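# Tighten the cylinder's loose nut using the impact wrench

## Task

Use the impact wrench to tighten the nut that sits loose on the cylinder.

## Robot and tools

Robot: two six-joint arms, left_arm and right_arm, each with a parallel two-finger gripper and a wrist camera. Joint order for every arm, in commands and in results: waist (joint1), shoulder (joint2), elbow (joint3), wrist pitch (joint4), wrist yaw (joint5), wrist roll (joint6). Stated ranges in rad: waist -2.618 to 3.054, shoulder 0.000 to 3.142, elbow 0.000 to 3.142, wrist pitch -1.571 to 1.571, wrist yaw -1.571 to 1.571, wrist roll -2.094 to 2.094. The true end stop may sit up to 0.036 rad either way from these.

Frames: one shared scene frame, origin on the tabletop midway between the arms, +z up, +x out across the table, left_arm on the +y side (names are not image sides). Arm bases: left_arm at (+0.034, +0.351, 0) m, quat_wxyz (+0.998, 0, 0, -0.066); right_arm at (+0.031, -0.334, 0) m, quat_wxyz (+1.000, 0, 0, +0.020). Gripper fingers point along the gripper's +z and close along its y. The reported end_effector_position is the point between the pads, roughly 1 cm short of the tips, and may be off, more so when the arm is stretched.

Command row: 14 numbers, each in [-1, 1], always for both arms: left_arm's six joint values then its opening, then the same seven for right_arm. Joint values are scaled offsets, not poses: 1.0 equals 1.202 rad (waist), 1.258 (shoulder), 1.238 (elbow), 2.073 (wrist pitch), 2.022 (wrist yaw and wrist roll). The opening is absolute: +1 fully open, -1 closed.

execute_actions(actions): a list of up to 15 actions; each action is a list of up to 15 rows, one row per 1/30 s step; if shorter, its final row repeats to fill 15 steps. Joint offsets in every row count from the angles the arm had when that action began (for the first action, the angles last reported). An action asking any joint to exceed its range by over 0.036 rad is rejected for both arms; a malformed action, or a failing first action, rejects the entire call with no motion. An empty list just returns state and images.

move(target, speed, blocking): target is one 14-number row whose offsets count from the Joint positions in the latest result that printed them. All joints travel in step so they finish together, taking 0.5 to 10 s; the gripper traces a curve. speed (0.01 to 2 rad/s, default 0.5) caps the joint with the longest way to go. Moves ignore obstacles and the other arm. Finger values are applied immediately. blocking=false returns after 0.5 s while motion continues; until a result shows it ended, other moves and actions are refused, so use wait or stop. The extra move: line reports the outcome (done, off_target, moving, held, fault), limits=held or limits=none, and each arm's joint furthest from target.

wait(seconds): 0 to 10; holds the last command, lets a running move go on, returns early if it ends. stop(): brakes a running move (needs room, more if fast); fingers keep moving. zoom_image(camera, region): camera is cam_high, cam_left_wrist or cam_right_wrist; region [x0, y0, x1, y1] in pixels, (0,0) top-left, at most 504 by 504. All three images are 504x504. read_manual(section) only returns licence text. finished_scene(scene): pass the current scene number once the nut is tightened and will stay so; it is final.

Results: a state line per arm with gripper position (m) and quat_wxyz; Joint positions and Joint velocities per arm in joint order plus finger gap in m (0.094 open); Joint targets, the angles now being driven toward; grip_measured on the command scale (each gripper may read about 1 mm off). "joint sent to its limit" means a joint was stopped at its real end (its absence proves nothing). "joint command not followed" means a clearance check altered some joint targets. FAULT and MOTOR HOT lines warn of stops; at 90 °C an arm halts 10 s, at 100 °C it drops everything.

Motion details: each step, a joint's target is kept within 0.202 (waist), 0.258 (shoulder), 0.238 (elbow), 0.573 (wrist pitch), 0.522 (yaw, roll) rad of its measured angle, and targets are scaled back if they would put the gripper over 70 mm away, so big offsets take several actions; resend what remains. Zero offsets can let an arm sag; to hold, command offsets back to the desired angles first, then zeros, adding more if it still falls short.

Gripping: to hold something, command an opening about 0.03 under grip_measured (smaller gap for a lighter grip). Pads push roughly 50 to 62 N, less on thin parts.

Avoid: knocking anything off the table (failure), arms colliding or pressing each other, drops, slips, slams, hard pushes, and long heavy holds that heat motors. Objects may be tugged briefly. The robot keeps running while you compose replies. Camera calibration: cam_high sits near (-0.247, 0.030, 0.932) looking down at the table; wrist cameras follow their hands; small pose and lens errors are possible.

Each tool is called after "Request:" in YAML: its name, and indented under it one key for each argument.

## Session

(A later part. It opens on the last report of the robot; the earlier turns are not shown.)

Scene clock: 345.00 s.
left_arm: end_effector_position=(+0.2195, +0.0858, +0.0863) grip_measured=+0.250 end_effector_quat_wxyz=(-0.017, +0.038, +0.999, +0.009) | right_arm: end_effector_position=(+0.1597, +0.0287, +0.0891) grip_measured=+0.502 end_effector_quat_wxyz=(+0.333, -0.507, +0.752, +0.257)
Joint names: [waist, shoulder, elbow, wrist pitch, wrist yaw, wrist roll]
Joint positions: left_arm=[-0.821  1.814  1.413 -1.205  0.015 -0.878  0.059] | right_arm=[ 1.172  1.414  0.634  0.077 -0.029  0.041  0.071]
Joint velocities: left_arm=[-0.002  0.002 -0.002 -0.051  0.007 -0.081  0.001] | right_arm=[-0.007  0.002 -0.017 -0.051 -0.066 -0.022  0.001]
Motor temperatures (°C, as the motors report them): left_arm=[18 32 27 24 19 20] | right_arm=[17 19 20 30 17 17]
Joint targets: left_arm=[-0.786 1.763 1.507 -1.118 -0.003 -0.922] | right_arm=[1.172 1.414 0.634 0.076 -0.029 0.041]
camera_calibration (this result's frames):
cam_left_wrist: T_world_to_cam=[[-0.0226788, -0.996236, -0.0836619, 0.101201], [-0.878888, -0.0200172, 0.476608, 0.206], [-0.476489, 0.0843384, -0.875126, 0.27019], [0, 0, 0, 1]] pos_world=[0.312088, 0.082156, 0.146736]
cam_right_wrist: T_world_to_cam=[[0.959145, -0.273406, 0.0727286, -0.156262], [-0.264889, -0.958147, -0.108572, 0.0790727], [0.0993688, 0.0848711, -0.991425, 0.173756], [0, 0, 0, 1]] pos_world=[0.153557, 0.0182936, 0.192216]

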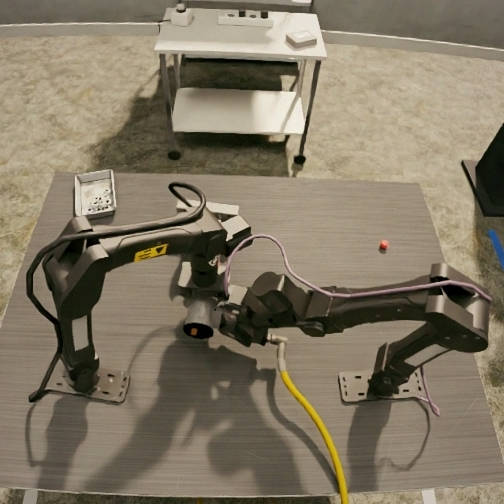

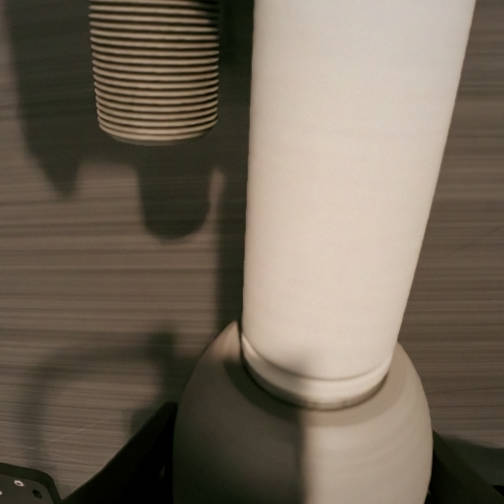

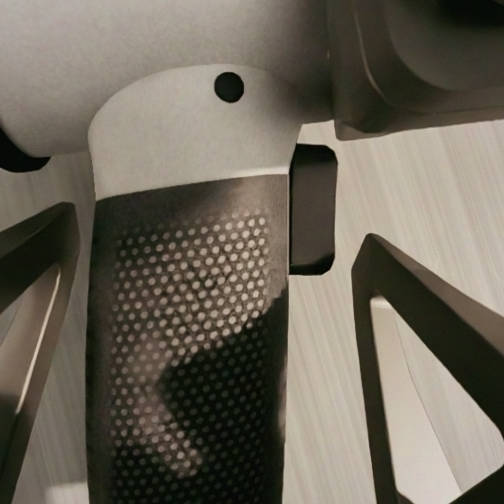

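Request:
execute_actions:
  actions:
    - [[0.029,-0.0405,0.076,0.042,-0.009,-0.022,0.0, 0,0.029,0.04,0,0,0,0.45]]
    - [[0.029,-0.0405,0.076,0.042,-0.009,-0.022,0.0, 0,0,0,0,0,0,0.3]]

Scene clock: 349.87 s.
left_arm: end_effector_position=(+0.2196, +0.0858, +0.0863) grip_measured=+0.250 end_effector_quat_wxyz=(-0.017, +0.038, +0.999, +0.009) | right_arm: end_effector_position=(+0.1626, +0.0371, +0.0945) grip_measured=+0.302 end_effector_quat_wxyz=(+0.337, -0.506, +0.750, +0.262)
Joint names: [waist, shoulder, elbow, wrist pitch, wrist yaw, wrist roll]
Joint positions: left_arm=[-0.821  1.814  1.413 -1.205  0.016 -0.878  0.059] | right_arm=[ 1.172  1.435  0.664  0.081 -0.031  0.041  0.061]
Joint velocities: left_arm=[-0.002 -0.012  0.002  0.022  0.037  0.007  0.001] | right_arm=[-0.007 -0.012 -0.007 -0.037  0.022 -0.007 -0.   ]
Motor temperatures (°C, as the motors report them): left_arm=[18 32 28 24 19 20] | right_arm=[17 20 20 30 17 17]
Joint targets: left_arm=[-0.787 1.763 1.507 -1.118 -0.003 -0.922] | right_arm=[1.172 1.435 0.664 0.081 -0.029 0.041]
camera_calibration (this result's frames):
cam_left_wrist: T_world_to_cam=[[-0.0226918, -0.996256, -0.0834225, 0.101217], [-0.878736, -0.0199181, 0.476892, 0.205973], [-0.476768, 0.0841279, -0.874994, 0.270278], [0, 0, 0, 1]] pos_world=[0.312153, 0.0822028, 0.146709]
cam_right_wrist: T_world_to_cam=[[0.959192, -0.273218, 0.0728195, -0.157112], [-0.263335, -0.956976, -0.121868, 0.0893903], [0.102983, 0.0977192, -0.989871, 0.176935], [0, 0, 0, 1]] pos_world=[0.156019, 0.0253286, 0.197478]

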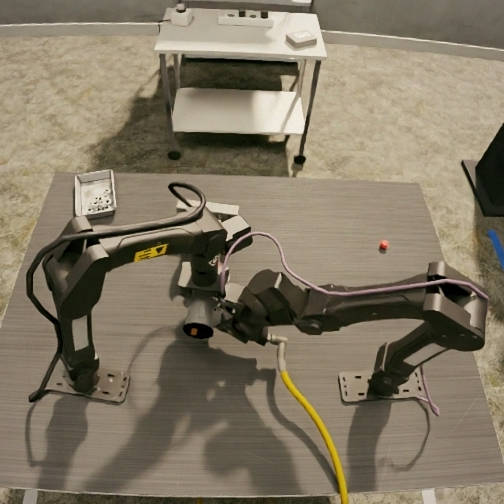

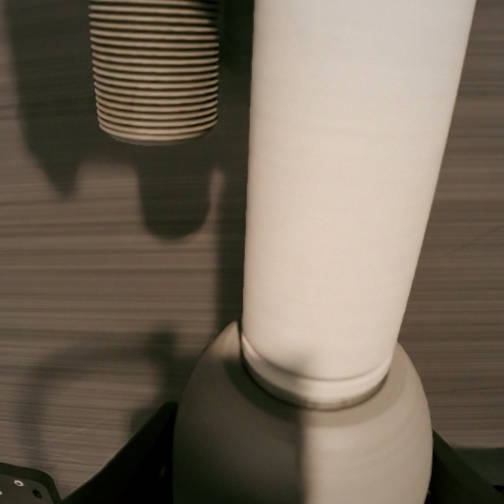

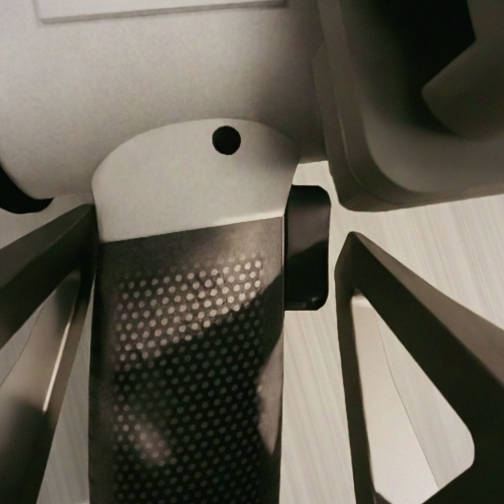

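Good. Lower slightly and squeeze.

Request:
execute_actions:
  actions:
    - [[0.029,-0.0405,0.076,0.042,-0.009,-0.022,0.0, 0,0.02,0,0,0,0,0.3]]
    - [[0.029,-0.0405,0.076,0.042,-0.009,-0.022,0.0, 0,0,0,0,0,0,0.2]]
    - [[0.029,-0.0405,0.076,0.042,-0.009,-0.022,0.0, 0,0,0,0,0,0,0.12]]
    - [[0.029,-0.0405,0.076,0.042,-0.009,-0.022,0.0, 0,0,0,0,0,0,0.25]]

Scene clock: 355.10 s.
left_arm: end_effector_position=(+0.2237, +0.0866, +0.0874) grip_measured=+0.250 end_effector_quat_wxyz=(-0.016, +0.040, +0.999, +0.005) | right_arm: end_effector_position=(+0.1645, +0.0381, +0.0965) grip_measured=+0.248 end_effector_quat_wxyz=(+0.344, -0.504, +0.748, +0.261)
Joint names: [waist, shoulder, elbow, wrist pitch, wrist yaw, wrist roll]
Joint positions: left_arm=[-0.808  1.814  1.418 -1.203  0.018 -0.859  0.059] | right_arm=[ 1.172  1.435  0.664  0.091 -0.023  0.038  0.059]
Joint velocities: left_arm=[ 0.007  0.002 -0.002 -0.037 -0.037 -0.007 -0.001] | right_arm=[ 0.007 -0.007 -0.007 -0.007 -0.007 -0.051  0.   ]
Motor temperatures (°C, as the motors report them): left_arm=[18 33 28 24 19 20] | right_arm=[17 20 20 30 17 17]
Joint targets: left_arm=[-0.778 1.763 1.508 -1.117 0.008 -0.915] | right_arm=[1.174 1.435 0.664 0.084 -0.041 0.038]
camera_calibration (this result's frames):
cam_left_wrist: T_world_to_cam=[[-0.027431, -0.996725, -0.0760648, 0.102633], [-0.879447, -0.0121104, 0.475842, 0.208727], [-0.475205, 0.0799478, -0.876235, 0.273292], [0, 0, 0, 1]] pos_world=[0.316249, 0.0829755, 0.147954]
cam_right_wrist: T_world_to_cam=[[0.957242, -0.277629, 0.0813006, -0.159134], [-0.265818, -0.955017, -0.131466, 0.0923931], [0.114142, 0.104234, -0.987981, 0.176308], [0, 0, 0, 1]] pos_world=[0.156765, 0.0256795, 0.199274]

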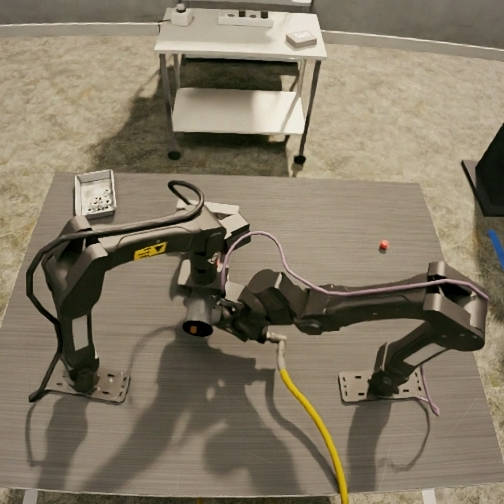

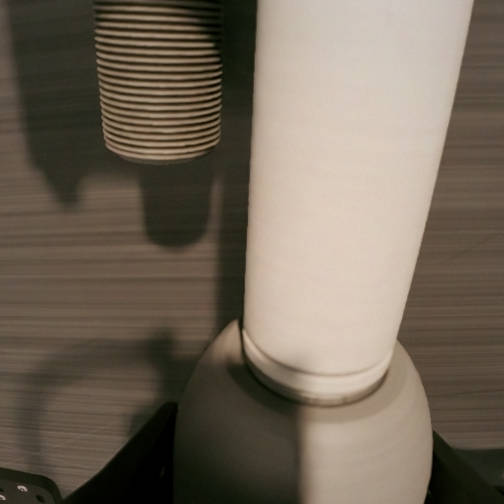

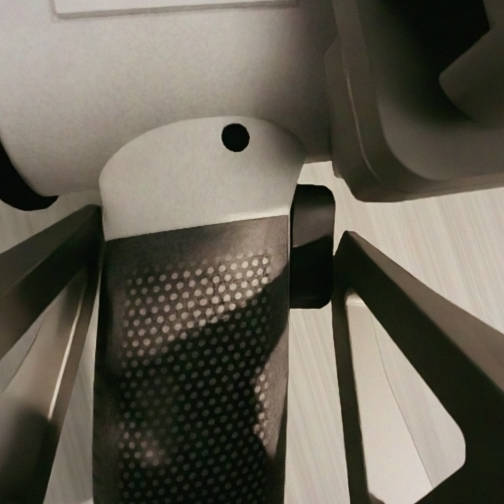

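Request:
execute_actions:
  actions:
    - [[0.036,-0.023,0.089,0.041,-0.009,-0.02,0.0, -0.02,0,0,0,0,0,0.3]]
    - [[0.025,-0.032,0.078,0.041,-0.009,-0.022,0.0, -0.008,0,0,0,0,0,0.3]]

Scene clock: 359.07 s.
left_arm: end_effector_position=(+0.2237, +0.0866, +0.0849) grip_measured=+0.250 end_effector_quat_wxyz=(-0.029, +0.039, +0.999, +0.012) | right_arm: end_effector_position=(+0.1668, +0.0373, +0.0965) grip_measured=+0.298 end_effector_quat_wxyz=(+0.343, -0.502, +0.750, +0.262)
Joint names: [waist, shoulder, elbow, wrist pitch, wrist yaw, wrist roll]
Joint positions: left_arm=[-0.801  1.84   1.44  -1.226  0.029 -0.855  0.059] | right_arm=[ 1.162  1.435  0.664  0.091 -0.031  0.038  0.061]
Joint velocities: left_arm=[ 0.002  0.002  0.007  0.007  0.007 -0.081 -0.001] | right_arm=[ 0.007  0.017 -0.012  0.007 -0.051  0.037  0.001]
Motor temperatures (°C, as the motors report them): left_arm=[18 33 28 24 19 20] | right_arm=[17 20 20 30 17 17]
Joint targets: left_arm=[-0.771 1.793 1.532 -1.135 0.011 -0.900] | right_arm=[1.153 1.435 0.664 0.091 -0.030 0.038]
camera_calibration (this result's frames):
cam_left_wrist: T_world_to_cam=[[-0.0271453, -0.995533, -0.0904288, 0.103545], [-0.86723, -0.0215381, 0.497442, 0.206148], [-0.497168, 0.0919258, -0.862771, 0.273824], [0, 0, 0, 1]] pos_world=[0.317725, 0.082351, 0.143065]
cam_right_wrist: T_world_to_cam=[[0.956583, -0.281296, 0.0762997, -0.160884], [-0.269954, -0.953795, -0.131909, 0.092886], [0.10988, 0.105585, -0.988321, 0.176848], [0, 0, 0, 1]] pos_world=[0.159542, 0.0246659, 0.19931]

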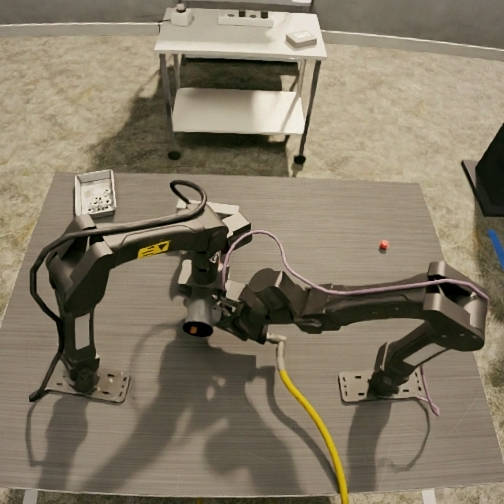

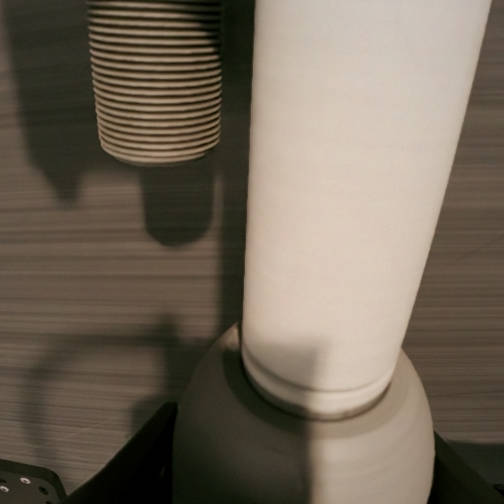

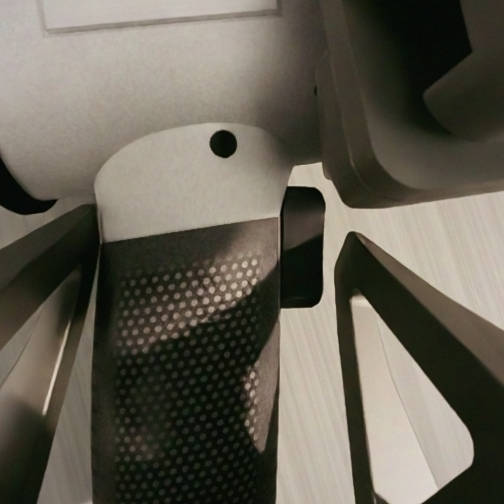

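Request:
execute_actions:
  actions:
    - [[0.03,-0.044,0.073,0.053,-0.014,-0.022,0.0, -0.008,0,0,0,0,0,0.12]]
    - [[0.025,-0.042,0.075,0.045,-0.01,-0.022,0.0, -0.008,0,0,0,0,0,0.28]]

Scene clock: 362.63 s.
left_arm: end_effector_position=(+0.2237, +0.0869, +0.0850) grip_measured=+0.250 end_effector_quat_wxyz=(-0.033, +0.040, +0.999, +0.010) | right_arm: end_effector_position=(+0.1662, +0.0377, +0.0968) grip_measured=+0.278 end_effector_quat_wxyz=(+0.342, -0.504, +0.748, +0.265)
Joint names: [waist, shoulder, elbow, wrist pitch, wrist yaw, wrist roll]
Joint positions: left_arm=[-0.796  1.84   1.44  -1.227  0.039 -0.848  0.059] | right_arm=[ 1.16   1.435  0.664  0.093 -0.041  0.033  0.06 ]
Joint velocities: left_arm=[ 0.002  0.007 -0.002 -0.022 -0.007  0.022 -0.001] | right_arm=[-0.002  0.002 -0.007  0.095  0.051  0.007 -0.   ]
Motor temperatures (°C, as the motors report them): left_arm=[18 33 28 24 19 20] | right_arm=[17 20 20 30 17 17]
Joint targets: left_arm=[-0.766 1.788 1.533 -1.132 0.021 -0.895] | right_arm=[1.153 1.435 0.664 0.091 -0.045 0.034]
camera_calibration (this result's frames):
cam_left_wrist: T_world_to_cam=[[-0.0288654, -0.995982, -0.0847725, 0.103749], [-0.862833, -0.0179907, 0.505169, 0.204102], [-0.504665, 0.0877264, -0.858847, 0.275538], [0, 0, 0, 1]] pos_world=[0.318155, 0.0828325, 0.142334]
cam_right_wrist: T_world_to_cam=[[0.959021, -0.273619, 0.0735632, -0.160582], [-0.262385, -0.955634, -0.133854, 0.0922063], [0.106925, 0.109067, -0.988267, 0.177556], [0, 0, 0, 1]] pos_world=[0.15921, 0.0248117, 0.199628]

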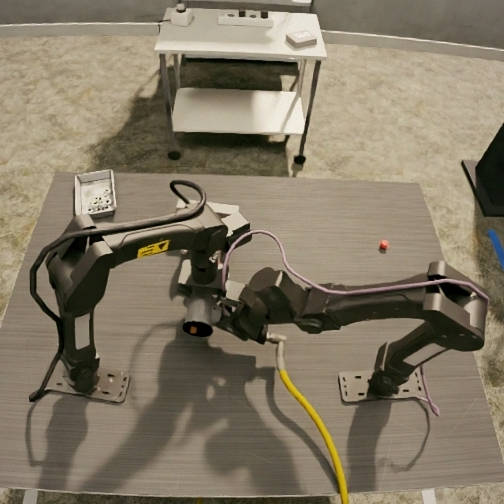

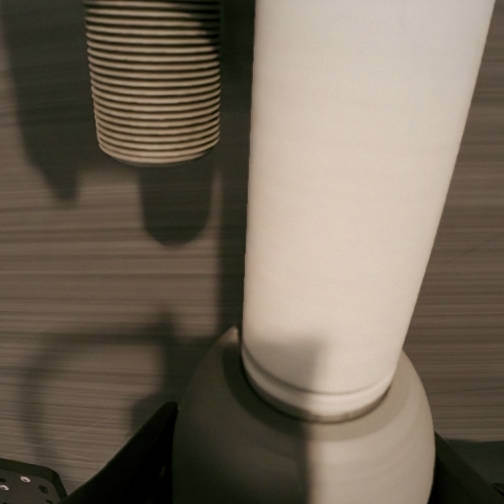

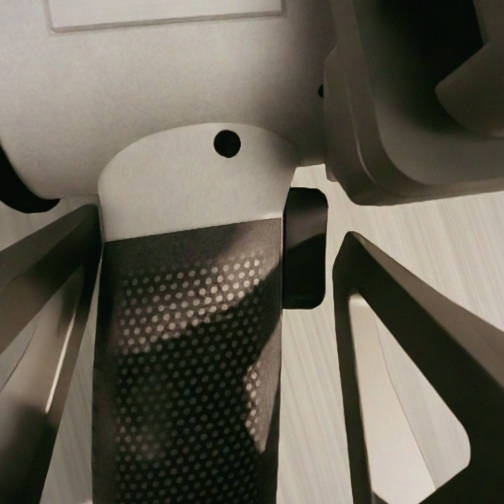

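Press fully and look while pressed.

Request:
execute_actions:
  actions:
    - [[0.02,-0.044,0.073,0.053,-0.02,-0.025,0.0, 0,0,0,0,0,0,0.04]]
    - [[0.02,-0.044,0.073,0.05,-0.015,-0.025,0.0, 0,0,0,0,0,0,0.04]]

Scene clock: 365.33 s.
left_arm: end_effector_position=(+0.2276, +0.0845, +0.0848) grip_measured=+0.250 end_effector_quat_wxyz=(-0.030, +0.052, +0.998, +0.001) | right_arm: end_effector_position=(+0.1653, +0.0391, +0.0981) grip_measured=+0.046 end_effector_quat_wxyz=(+0.344, -0.506, +0.745, +0.267)
Joint names: [waist, shoulder, elbow, wrist pitch, wrist yaw, wrist roll]
Joint positions: left_arm=[-0.787  1.84   1.44  -1.21   0.045 -0.815  0.059] | right_arm=[ 1.163  1.435  0.664  0.099 -0.041  0.031  0.049]
Joint velocities: left_arm=[ 0.007 -0.032  0.002  0.007 -0.007 -0.051  0.002] | right_arm=[ 0.007 -0.017  0.002 -0.066  0.11   0.037  0.001]
Motor temperatures (°C, as the motors report them): left_arm=[18 33 28 24 19 20] | right_arm=[17 20 20 30 17 17]
Joint targets: left_arm=[-0.768 1.785 1.531 -1.114 0.010 -0.886] | right_arm=[1.163 1.435 0.664 0.096 -0.046 0.030]
camera_calibration (this result's frames):
cam_left_wrist: T_world_to_cam=[[-0.0520657, -0.996468, -0.0658811, 0.105173], [-0.865594, 0.0121306, 0.500599, 0.206047], [-0.498032, 0.0830903, -0.863169, 0.276863], [0, 0, 0, 1]] pos_world=[0.321715, 0.0792976, 0.142761]
cam_right_wrist: T_world_to_cam=[[0.959899, -0.26988, 0.0758818, -0.16], [-0.257707, -0.956006, -0.140145, 0.093328], [0.110366, 0.11497, -0.987219, 0.177835], [0, 0, 0, 1]] pos_world=[0.158008, 0.0255956, 0.200783]

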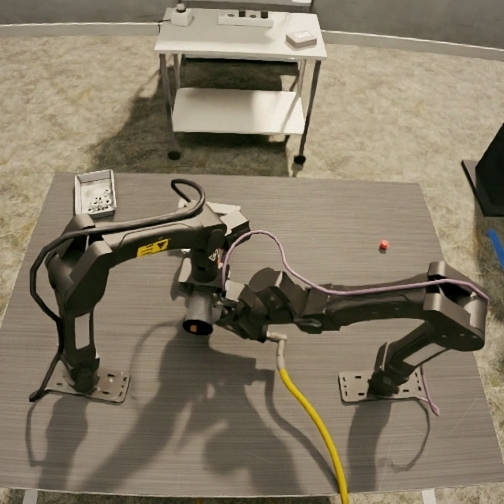

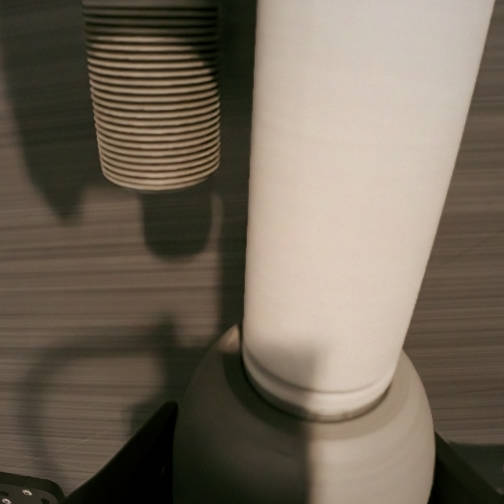

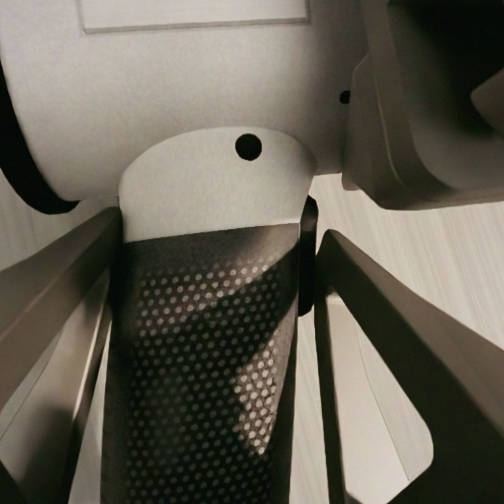

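Advancing. Follow with both.

Request:
execute_actions:
  actions:
    - [[0.025,-0.04,0.08,0.047,-0.02,-0.03,0.0, -0.016,0,0,0,0,0,0.04]]
    - [[0.025,-0.04,0.08,0.047,-0.015,-0.03,0.0, -0.016,0,0,0,0,0,0.04]]

Scene clock: 369.93 s.
left_arm: end_effector_position=(+0.2328, +0.0746, +0.0820) grip_measured=+0.251 end_effector_quat_wxyz=(-0.027, +0.086, +0.996, -0.022) | right_arm: end_effector_position=(+0.1681, +0.0353, +0.0950) grip_measured=+0.045 end_effector_quat_wxyz=(+0.337, -0.504, +0.750, +0.264)
Joint names: [waist, shoulder, elbow, wrist pitch, wrist yaw, wrist roll]
Joint positions: left_arm=[-0.78   1.85   1.44  -1.165  0.07  -0.74   0.059] | right_arm=[ 1.147  1.435  0.664  0.083 -0.053  0.029  0.049]
Joint velocities: left_arm=[-0.002 -0.007  0.007 -0.007 -0.022  0.007  0.   ] | right_arm=[ 0.002 -0.007  0.002 -0.037 -0.051  0.007  0.   ]
Motor temperatures (°C, as the motors report them): left_arm=[18 33 28 24 19 20] | right_arm=[17 20 20 30 17 17]
Joint targets: left_arm=[-0.755 1.796 1.539 -1.074 0.024 -0.819] | right_arm=[1.134 1.435 0.664 0.087 -0.041 0.030]
camera_calibration (this result's frames):
cam_left_wrist: T_world_to_cam=[[-0.11845, -0.992793, -0.0182041, 0.106713], [-0.863637, 0.0939588, 0.495281, 0.205911], [-0.490001, 0.0743877, -0.868542, 0.276971], [0, 0, 0, 1]] pos_world=[0.326189, 0.0659933, 0.140519]
cam_right_wrist: T_world_to_cam=[[0.959446, -0.273458, 0.0684336, -0.162576], [-0.263723, -0.956502, -0.124719, 0.0895608], [0.0995622, 0.101613, -0.989829, 0.177432], [0, 0, 0, 1]] pos_world=[0.161937, 0.0231779, 0.197923]

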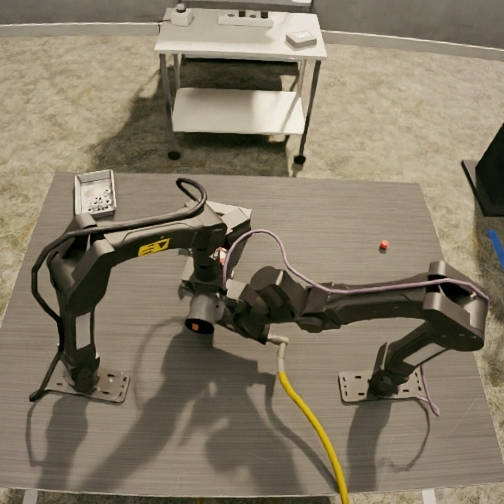

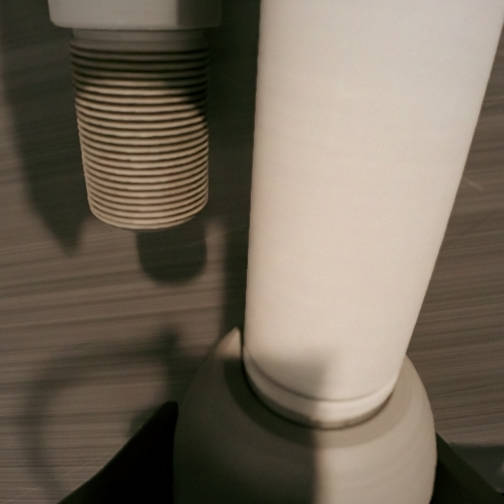

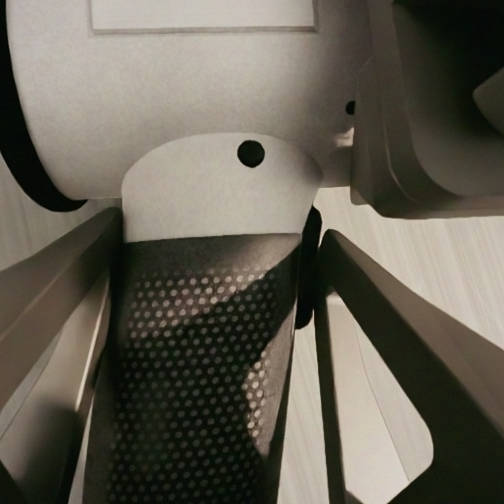

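Request:
execute_actions:
  actions:
    - [[0.021,-0.043,0.08,0.03,-0.03,-0.05,0.0, 0,0,0,0,0,0,0.3]]

Request:
zoom_image:
  camera: "cam_high"
  region: [140,170,320,350]

Scene clock: 373.27 s.
left_arm: end_effector_position=(+0.2369, +0.0727, +0.0815) grip_measured=+0.210 end_effector_quat_wxyz=(-0.021, +0.081, +0.996, -0.021) | right_arm: end_effector_position=(+0.1708, +0.0342, +0.0947) grip_measured=+0.298 end_effector_quat_wxyz=(+0.338, -0.500, +0.753, +0.262)
Joint names: [waist, shoulder, elbow, wrist pitch, wrist yaw, wrist roll]
Joint positions: left_arm=[-0.78   1.859  1.451 -1.16   0.058 -0.751  0.057] | right_arm=[ 1.143  1.435  0.664  0.082 -0.047  0.035  0.061]
Joint velocities: left_arm=[ 0.002  0.017  0.007 -0.066 -0.037 -0.066 -0.   ] | right_arm=[-0.007  0.012  0.007  0.037  0.051 -0.022 -0.001]
Motor temperatures (°C, as the motors report them): left_arm=[17 34 28 24 19 21] | right_arm=[17 20 20 31 17 17]
Joint targets: left_arm=[-0.755 1.796 1.539 -1.103 0.010 -0.841] | right_arm=[1.148 1.435 0.664 0.083 -0.052 0.029]
camera_calibration (this result's frames):
cam_left_wrist: T_world_to_cam=[[-0.107985, -0.993903, -0.02228, 0.103195], [-0.870879, 0.0837619, 0.484308, 0.213273], [-0.479489, 0.071701, -0.874614, 0.276955], [0, 0, 0, 1]] pos_world=[0.329676, 0.0648436, 0.141238]
cam_right_wrist: T_world_to_cam=[[0.955904, -0.285757, 0.0677562, -0.164324], [-0.27619, -0.953152, -0.123368, 0.0909927], [0.0998351, 0.0992139, -0.990045, 0.177092], [0, 0, 0, 1]] pos_world=[0.164529, 0.0222031, 0.197689]

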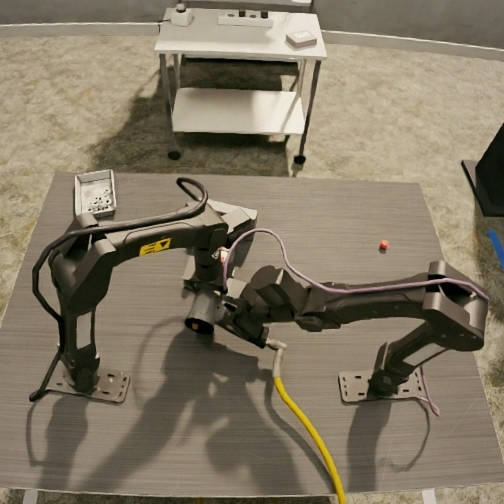

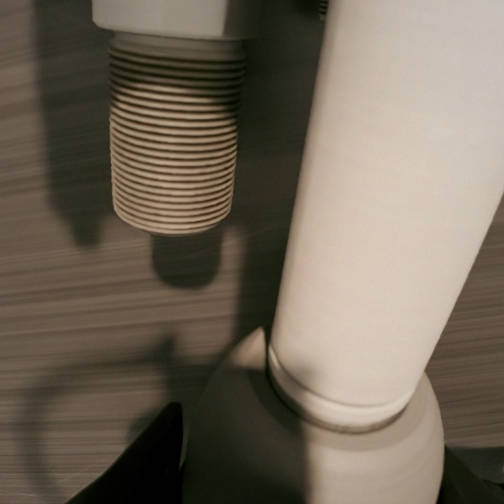

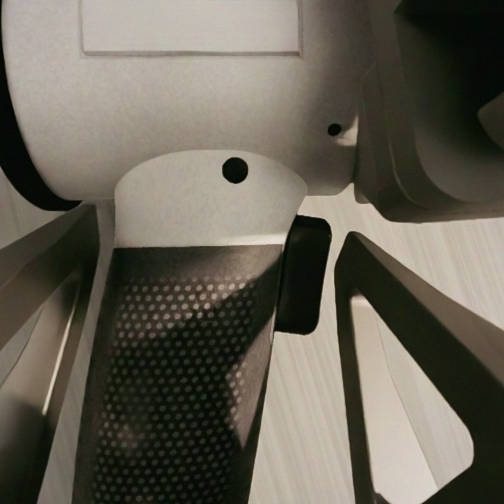

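Region (140, 170, 320, 350) of cam_high's 504x504 image, scaled by 2.800, with more detail than that image has.

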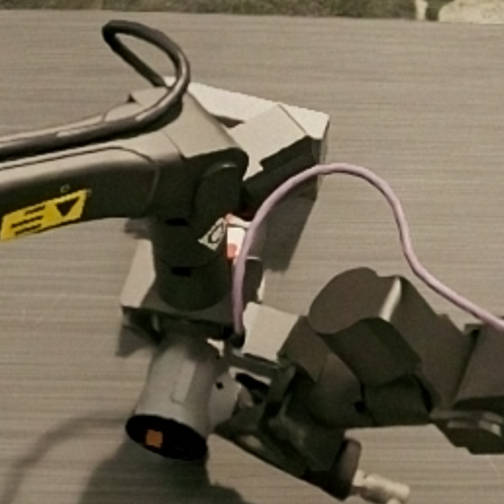

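Request:
execute_actions:
  actions:
    - [[0.01,-0.05,0.068,0.02,-0.02,-0.02,0.0, 0,-0.05,0,-0.02,0,0,0.6],[0.01,-0.05,0.068,0.02,-0.02,-0.02,0.0, 0,-0.05,0,-0.02,0,0,0.6],[0.01,-0.05,0.068,0.02,-0.02,-0.02,0.0, 0,-0.05,0,-0.02,0,0,0.6],[0.01,-0.05,0.068,0.02,-0.02,-0.02,0.0, 0,-0.1,0,-0.05,0,0,0.6],[0.01,-0.05,0.068,0.02,-0.02,-0.02,0.0, 0,-0.15,0,-0.08,0,0,0.6],[0.01,-0.05,0.068,0.02,-0.02,-0.02,0.0, 0,-0.2,0,-0.11,0,0,0.6],[0.01,-0.05,0.068,0.02,-0.02,-0.02,0.0, 0,-0.25,0,-0.13,0,0,0.6]]

Scene clock: 379.97 s.
left_arm: end_effector_position=(+0.2370, +0.0733, +0.0814) grip_measured=+0.210 end_effector_quat_wxyz=(-0.019, +0.086, +0.996, -0.018) | right_arm: end_effector_position=(+0.1577, +0.0020, +0.1700) grip_measured=+0.598 end_effector_quat_wxyz=(+0.382, -0.486, +0.730, +0.292)
Joint names: [waist, shoulder, elbow, wrist pitch, wrist yaw, wrist roll]
Joint positions: left_arm=[-0.782  1.859  1.451 -1.162  0.052 -0.742  0.057] | right_arm=[ 1.143  1.109  0.664 -0.123 -0.047  0.035  0.075]
Joint velocities: left_arm=[ 0.012  0.027  0.002 -0.007  0.022 -0.037 -0.002] | right_arm=[ 0.002 -0.007 -0.002 -0.315 -0.007  0.007 -0.002]
Motor temperatures (°C, as the motors report them): left_arm=[17 34 28 24 19 21] | right_arm=[17 20 20 31 17 17]
Joint targets: left_arm=[-0.768 1.796 1.536 -1.119 0.018 -0.791] | right_arm=[1.143 1.120 0.664 -0.188 -0.047 0.035]
camera_calibration (this result's frames):
cam_left_wrist: T_world_to_cam=[[-0.118471, -0.992575, -0.0275605, 0.106663], [-0.871868, 0.0907006, 0.481268, 0.213257], [-0.475195, 0.0810454, -0.87614, 0.275296], [0, 0, 0, 1]] pos_world=[0.329388, 0.0642165, 0.141504]
cam_right_wrist: T_world_to_cam=[[0.952566, -0.293948, 0.0788179, -0.167424], [-0.267889, -0.932781, -0.241152, 0.08466], [0.144406, 0.208599, -0.967281, 0.245009], [0, 0, 0, 1]] pos_world=[0.146781, -0.0213535, 0.270605]

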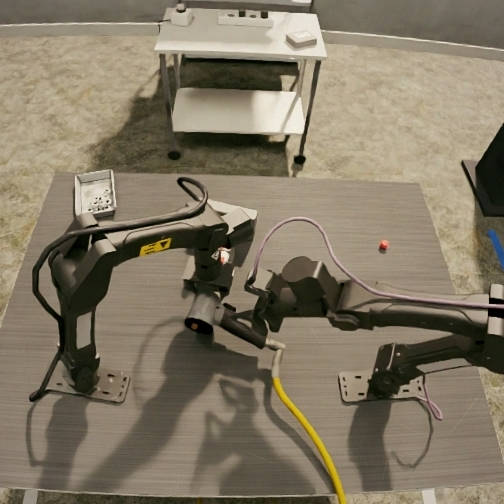

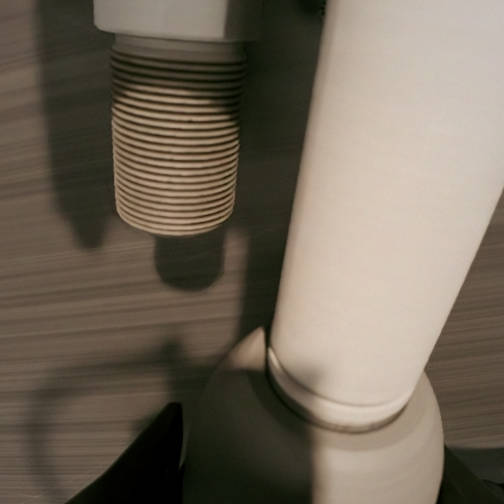

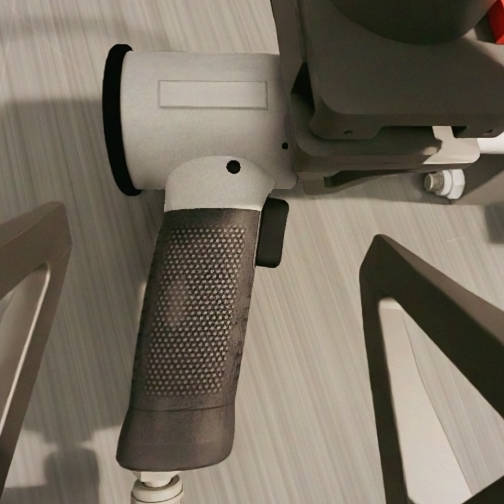

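Request:
execute_actions:
  actions:
    - [[0.011,-0.05,0.068,0.02,-0.016,-0.024,0.0, -0.18,0,-0.06,0.1,0,0.25,0.6]]
    - [[0.011,-0.05,0.068,0.02,-0.016,-0.024,0.0, -0.18,0,-0.07,0.1,0,0.25,0.6]]
    - [[0.011,-0.05,0.068,0.02,-0.016,-0.024,0.0, 0,0.18,0,0.14,0,0.25,0.6]]
    - [[0.011,-0.05,0.068,0.02,-0.016,-0.024,0.0, 0,0.18,0,0.14,0,0,0.6]]
    - [[0.011,-0.05,0.068,0.02,-0.016,-0.024,0.0, 0,0,0,0,0,0,0.6]]

Scene clock: 386.00 s.
left_arm: end_effector_position=(+0.2370, +0.0733, +0.0814) grip_measured=+0.210 end_effector_quat_wxyz=(-0.019, +0.086, +0.996, -0.018) | right_arm: end_effector_position=(+0.3500, -0.0274, +0.1536) grip_measured=+0.598 end_effector_quat_wxyz=(+0.264, +0.270, +0.724, +0.578)
Joint names: [waist, shoulder, elbow, wrist pitch, wrist yaw, wrist roll]
Joint positions: left_arm=[-0.782  1.859  1.451 -1.162  0.052 -0.741  0.057] | right_arm=[ 0.707  1.581  0.541  0.846 -0.038  1.492  0.075]
Joint velocities: left_arm=[-0.007 -0.017 -0.007  0.007 -0.066 -0.037 -0.001] | right_arm=[ 0.002  0.007  0.022  0.007 -0.095 -0.037 -0.001]
Motor temperatures (°C, as the motors report them): left_arm=[17 35 28 24 19 21] | right_arm=[17 20 20 31 17 17]
Joint targets: left_arm=[-0.768 1.796 1.536 -1.121 0.020 -0.790] | right_arm=[0.707 1.581 0.541 0.843 -0.038 1.492]
camera_calibration (this result's frames):
cam_left_wrist: T_world_to_cam=[[-0.118849, -0.99253, -0.0275465, 0.106748], [-0.87184, 0.0910403, 0.481256, 0.213226], [-0.475153, 0.0812127, -0.876147, 0.275274], [0, 0, 0, 1]] pos_world=[0.329384, 0.0641823, 0.141505]
cam_right_wrist: T_world_to_cam=[[0.0108905, -0.298051, -0.954488, 0.130241], [-0.999907, 0.00455117, -0.0128299, 0.351657], [0.008168, 0.954539, -0.297974, 0.17284], [0, 0, 0, 1]] pos_world=[0.348794, -0.127764, 0.180327]

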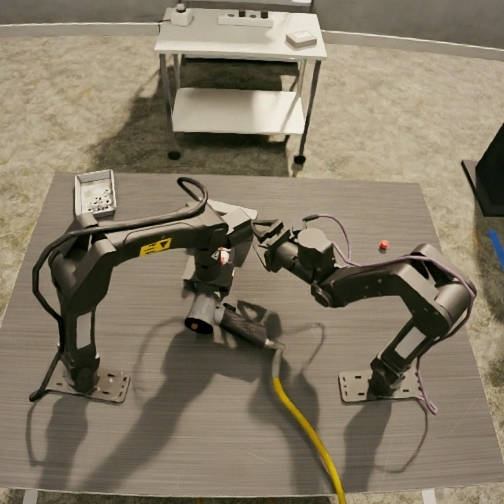

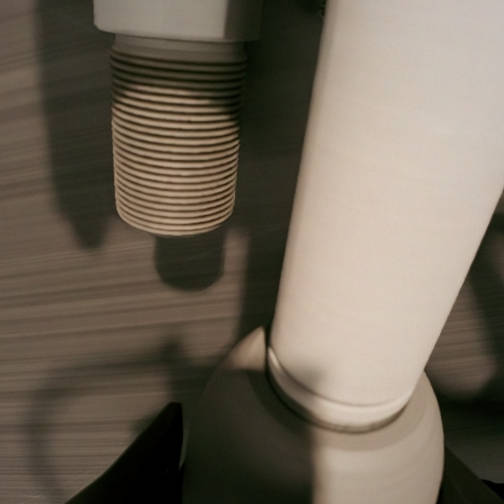

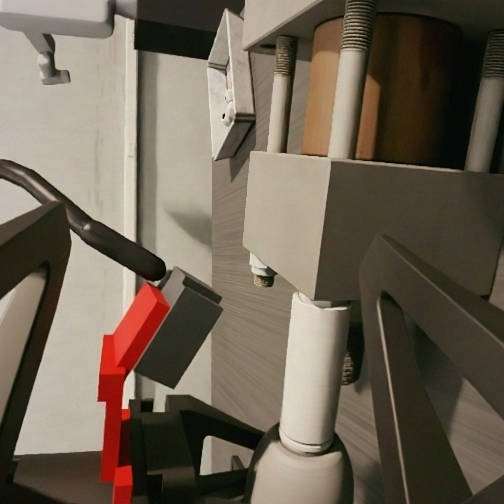

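Request:
execute_actions:
  actions:
    - [[0.0,-0.065,0.055,0.022,-0.016,-0.03,0.0, 0,0,0,0,0,0,0.6],[0.0,-0.065,0.055,0.022,-0.016,-0.03,0.0, 0,0,0,0,0,0,0.6],[0.0,-0.065,0.055,0.022,-0.016,-0.03,0.0, 0,0,0,0,0,0,0.6],[-0.01,-0.08,0.04,0.024,-0.016,-0.035,0.0, 0,0,0,0,0,0,0.6],[-0.01,-0.08,0.04,0.024,-0.016,-0.035,0.0, 0,0,0,0,0,0,0.6],[-0.01,-0.08,0.04,0.024,-0.016,-0.035,0.0, 0,0,0,0,0,0,0.6],[-0.02,-0.09,0.025,0.025,-0.016,-0.04,0.0, 0,0,0,0,0,0,0.6],[-0.02,-0.09,0.025,0.025,-0.016,-0.04,0.0, 0,0,0,0,0,0,0.6],[-0.02,-0.09,0.025,0.025,-0.016,-0.04,0.0, 0,0,0,0,0,0,0.6],[-0.028,-0.1,0.012,0.026,-0.016,-0.042,0.0, 0,0,0,0,0,0,0.6]]

Request:
wait:
  seconds: 0.5

Scene clock: 395.73 s.
left_arm: end_effector_position=(+0.2299, +0.0747, +0.0825) grip_measured=+0.210 end_effector_quat_wxyz=(-0.003, +0.085, +0.996, -0.011) | right_arm: end_effector_position=(+0.3501, -0.0273, +0.1543) grip_measured=+0.598 end_effector_quat_wxyz=(+0.264, +0.269, +0.723, +0.579)
Joint names: [waist, shoulder, elbow, wrist pitch, wrist yaw, wrist roll]
Joint positions: left_arm=[-0.813  1.828  1.416 -1.147  0.019 -0.777  0.057] | right_arm=[ 0.707  1.581  0.541  0.849 -0.038  1.492  0.075]
Joint velocities: left_arm=[-0.012 -0.017 -0.017 -0.022 -0.095 -0.007 -0.   ] | right_arm=[-0.012 -0.007 -0.012  0.022  0.022  0.022 -0.001]
Motor temperatures (°C, as the motors report them): left_arm=[17 36 28 23 19 20] | right_arm=[17 20 20 31 17 17]
Joint targets: left_arm=[-0.815 1.733 1.466 -1.109 0.020 -0.826] | right_arm=[0.707 1.581 0.541 0.846 -0.038 1.492]
camera_calibration (this result's frames):
cam_left_wrist: T_world_to_cam=[[-0.113696, -0.992595, -0.0427489, 0.107405], [-0.887624, 0.0821548, 0.453183, 0.213032], [-0.446315, 0.0894701, -0.890392, 0.266681], [0, 0, 0, 1]] pos_world=[0.320328, 0.065248, 0.145499]
cam_right_wrist: T_world_to_cam=[[0.0127603, -0.296318, -0.955004, 0.13036], [-0.99988, 0.00457623, -0.0147799, 0.352051], [0.00874986, 0.955078, -0.296224, 0.172491], [0, 0, 0, 1]] pos_world=[0.348836, -0.127726, 0.180793]

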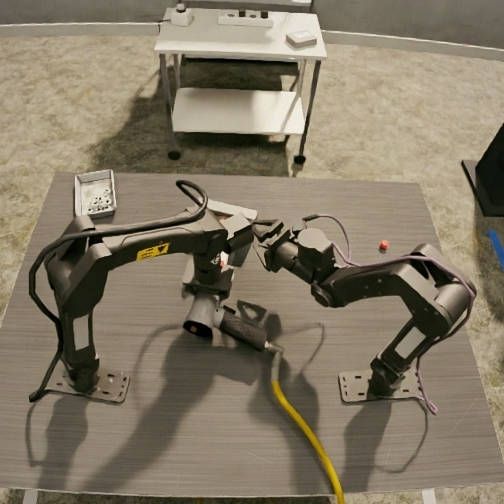

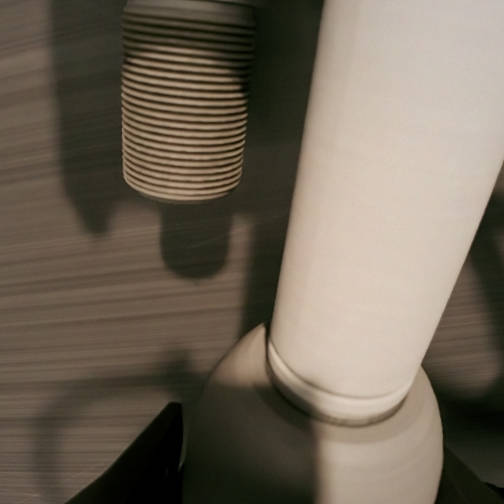

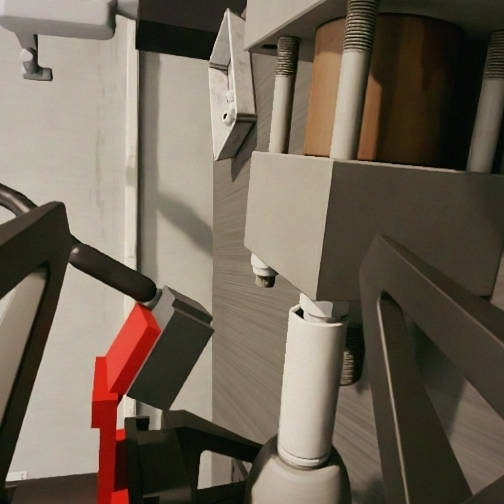

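Scene clock: 396.23 s.
left_arm: end_effector_position=(+0.2299, +0.0747, +0.0826) grip_measured=+0.210 end_effector_quat_wxyz=(-0.003, +0.084, +0.996, -0.011) | right_arm: end_effector_position=(+0.3501, -0.0273, +0.1543) grip_measured=+0.598 end_effector_quat_wxyz=(+0.264, +0.269, +0.723, +0.579)
Joint names: [waist, shoulder, elbow, wrist pitch, wrist yaw, wrist roll]
Joint positions: left_arm=[-0.813  1.828  1.416 -1.147  0.019 -0.778  0.057] | right_arm=[ 0.707  1.581  0.541  0.849 -0.038  1.492  0.075]
Joint velocities: left_arm=[ 0.007  0.007 -0.012 -0.037  0.007 -0.037 -0.001] | right_arm=[-0.012  0.002  0.017 -0.051  0.007 -0.007  0.001]
Motor temperatures (°C, as the motors report them): left_arm=[17 36 28 23 19 20] | right_arm=[17 20 20 31 17 17]
Joint targets: left_arm=[-0.815 1.733 1.466 -1.109 0.020 -0.826] | right_arm=[0.707 1.581 0.541 0.846 -0.038 1.492]
wait: 0.50 s; at rest by 0.17 s
camera_calibration (this result's frames):
cam_left_wrist: T_world_to_cam=[[-0.112552, -0.992738, -0.042473, 0.107125], [-0.887807, 0.0812753, 0.452982, 0.21311], [-0.44624, 0.0886919, -0.890507, 0.266844], [0, 0, 0, 1]] pos_world=[0.320334, 0.0653592, 0.145642]
cam_right_wrist: T_world_to_cam=[[0.0127603, -0.296318, -0.955004, 0.13036], [-0.99988, 0.00457623, -0.0147799, 0.352051], [0.00874986, 0.955078, -0.296224, 0.172491], [0, 0, 0, 1]] pos_world=[0.348836, -0.127726, 0.180793]

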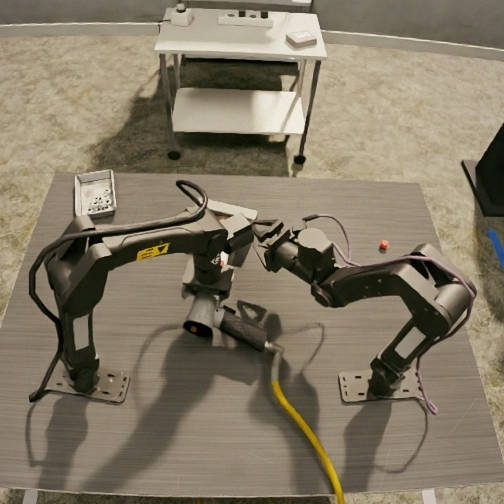

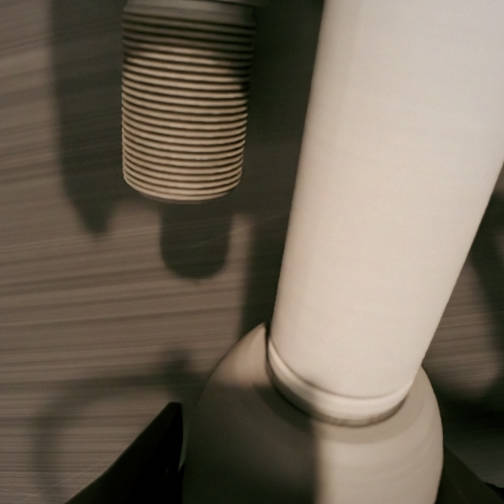

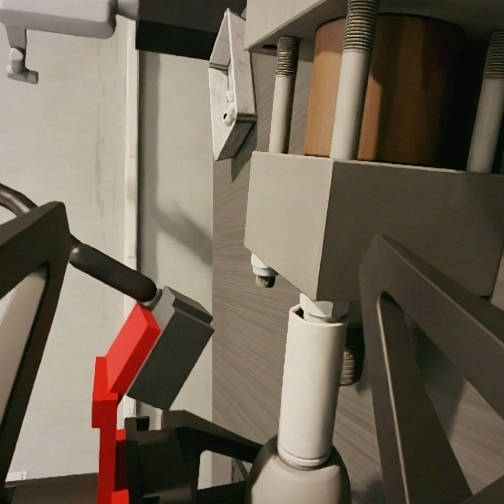

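Request:
execute_actions:
  actions:
    - [[-0.02,-0.11,-0.003,0.018,0,-0.034,0.0, 0.08,0,0,0,0,0,0.6]]
    - [[-0.02,-0.11,-0.003,0.018,0,-0.034,0.0, 0,0,0,0,0,0,0.6]]
    - [[-0.002,-0.075,0.045,0.018,0,-0.024,0.0, 0,0,0,0,0,0,0.6]]

Scene clock: 400.20 s.
left_arm: end_effector_position=(+0.2110, +0.0839, +0.1042) grip_measured=+0.205 end_effector_quat_wxyz=(+0.029, +0.086, +0.995, -0.034) | right_arm: end_effector_position=(+0.3193, +0.0023, +0.1561) grip_measured=+0.598 end_effector_quat_wxyz=(+0.237, +0.233, +0.733, +0.594)
Joint names: [waist, shoulder, elbow, wrist pitch, wrist yaw, wrist roll]
Joint positions: left_arm=[-0.857  1.677  1.32  -1.125 -0.004 -0.818  0.057] | right_arm=[ 0.802  1.581  0.541  0.856 -0.04   1.492  0.075]
Joint velocities: left_arm=[-0.002 -0.007 -0.007 -0.007 -0.051 -0.037 -0.001] | right_arm=[ 0.002 -0.027 -0.017  0.11  -0.022  0.051 -0.   ]
Motor temperatures (°C, as the motors report them): left_arm=[17 36 28 23 19 20] | right_arm=[17 20 20 32 17 17]
Joint targets: left_arm=[-0.860 1.611 1.375 -1.083 -0.002 -0.866] | right_arm=[0.802 1.581 0.541 0.854 -0.040 1.492]
camera_calibration (this result's frames):
cam_left_wrist: T_world_to_cam=[[-0.114334, -0.993442, 0.000865282, 0.110955], [-0.91296, 0.105415, 0.394198, 0.195191], [-0.391704, 0.0442802, -0.919025, 0.272021], [0, 0, 0, 1]] pos_world=[0.297439, 0.0776061, 0.172954]
cam_right_wrist: T_world_to_cam=[[0.045929, -0.288259, -0.95645, 0.130826], [-0.995487, -0.0928052, -0.0198335, 0.320758], [-0.0830464, 0.953044, -0.291221, 0.173569], [0, 0, 0, 1]] pos_world=[0.327716, -0.0979392, 0.182037]

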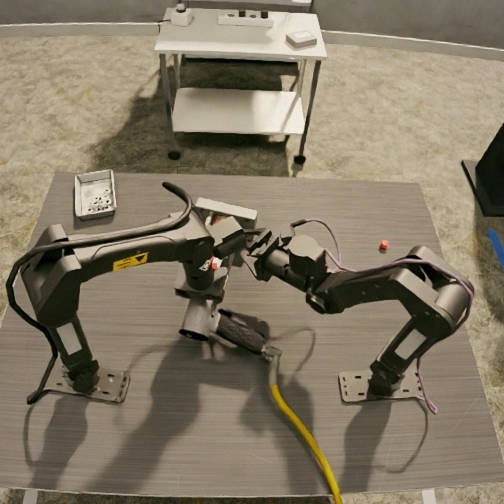

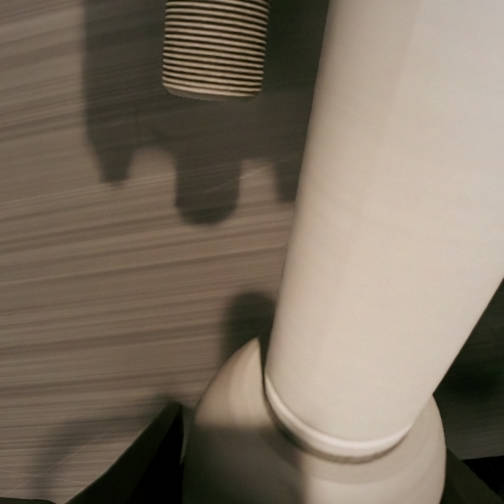

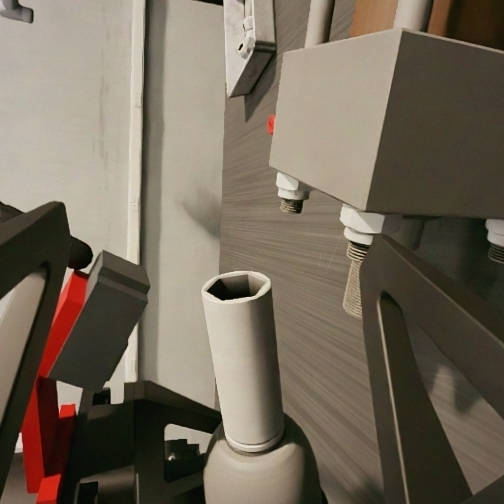

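Request:
move:
  target: [-0.084,-0.002,-0.15,0.11,0,-0.06,0.0,-0.2,-0.1,0,0,0,0,0.6]
  speed: 0.1

Scene clock: 410.40 s.
left_arm: end_effector_position=(+0.1819, +0.0787, +0.0450) grip_measured=+0.203 end_effector_quat_wxyz=(+0.015, +0.087, +0.996, -0.025) | right_arm: end_effector_position=(+0.3835, -0.0764, +0.2019) grip_measured=+0.598 end_effector_quat_wxyz=(+0.325, +0.300, +0.668, +0.598)
Joint names: [waist, shoulder, elbow, wrist pitch, wrist yaw, wrist roll]
Joint positions: left_arm=[-0.941  1.717  1.125 -0.92   0.002 -0.899  0.057] | right_arm=[ 0.571  1.475  0.541  0.86  -0.04   1.492  0.075]
Joint velocities: left_arm=[-0.002  0.012  0.002  0.037 -0.022 -0.037  0.   ] | right_arm=[-0.002 -0.022 -0.007  0.022 -0.037  0.037 -0.   ]
Motor temperatures (°C, as the motors report them): left_arm=[17 35 27 23 19 20] | right_arm=[17 20 20 32 17 17]
Joint targets: left_arm=[-0.958 1.674 1.134 -0.897 -0.004 -0.939] | right_arm=[0.562 1.455 0.541 0.856 -0.040 1.492]
move: off_target (left_arm); limits=none; left_arm: farthest joint: the shoulder, 0.042 radians from its target (0.002 radians at the start); right_arm: farthest joint: the shoulder, 0.020 radians from its target (0.126 radians at the start)
camera_calibration (this result's frames):
cam_left_wrist: T_world_to_cam=[[-0.117476, -0.992966, -0.0147357, 0.103777], [-0.90217, 0.100509, 0.419507, 0.189837], [-0.415076, 0.0625763, -0.907632, 0.208774], [0, 0, 0, 1]] pos_world=[0.270113, 0.0709025, 0.111381]
cam_right_wrist: T_world_to_cam=[[0.0663153, -0.229585, -0.971027, 0.148654], [-0.984785, 0.141599, -0.100734, 0.40839], [0.160623, 0.962933, -0.216702, 0.159431], [0, 0, 0, 1]] pos_world=[0.36671, -0.17722, 0.220034]

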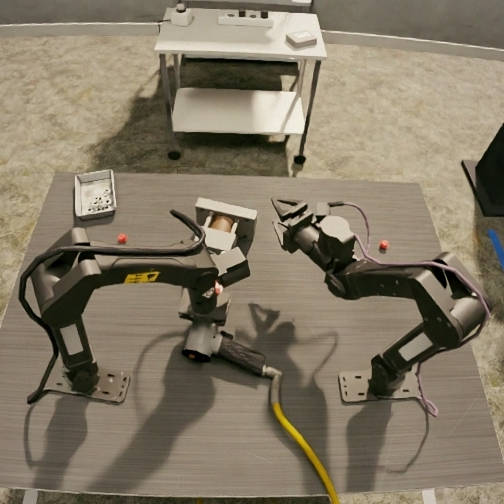

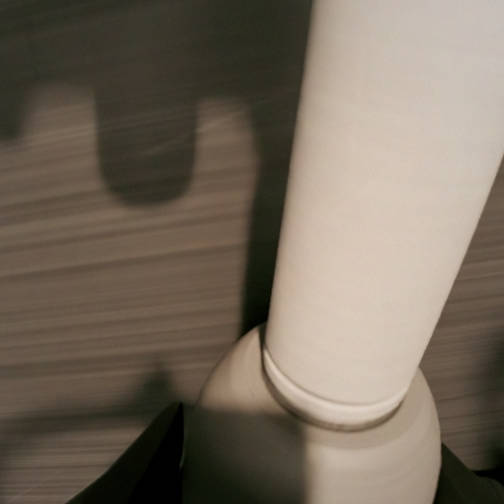

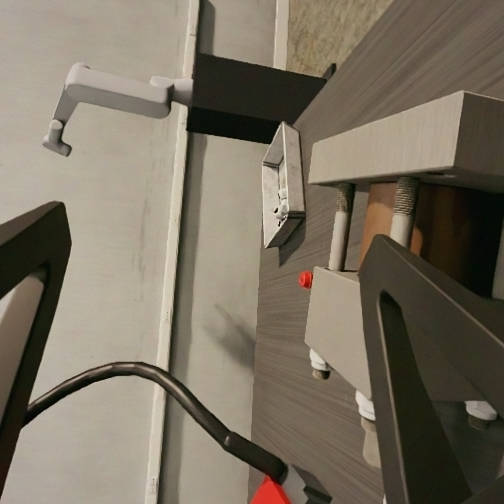

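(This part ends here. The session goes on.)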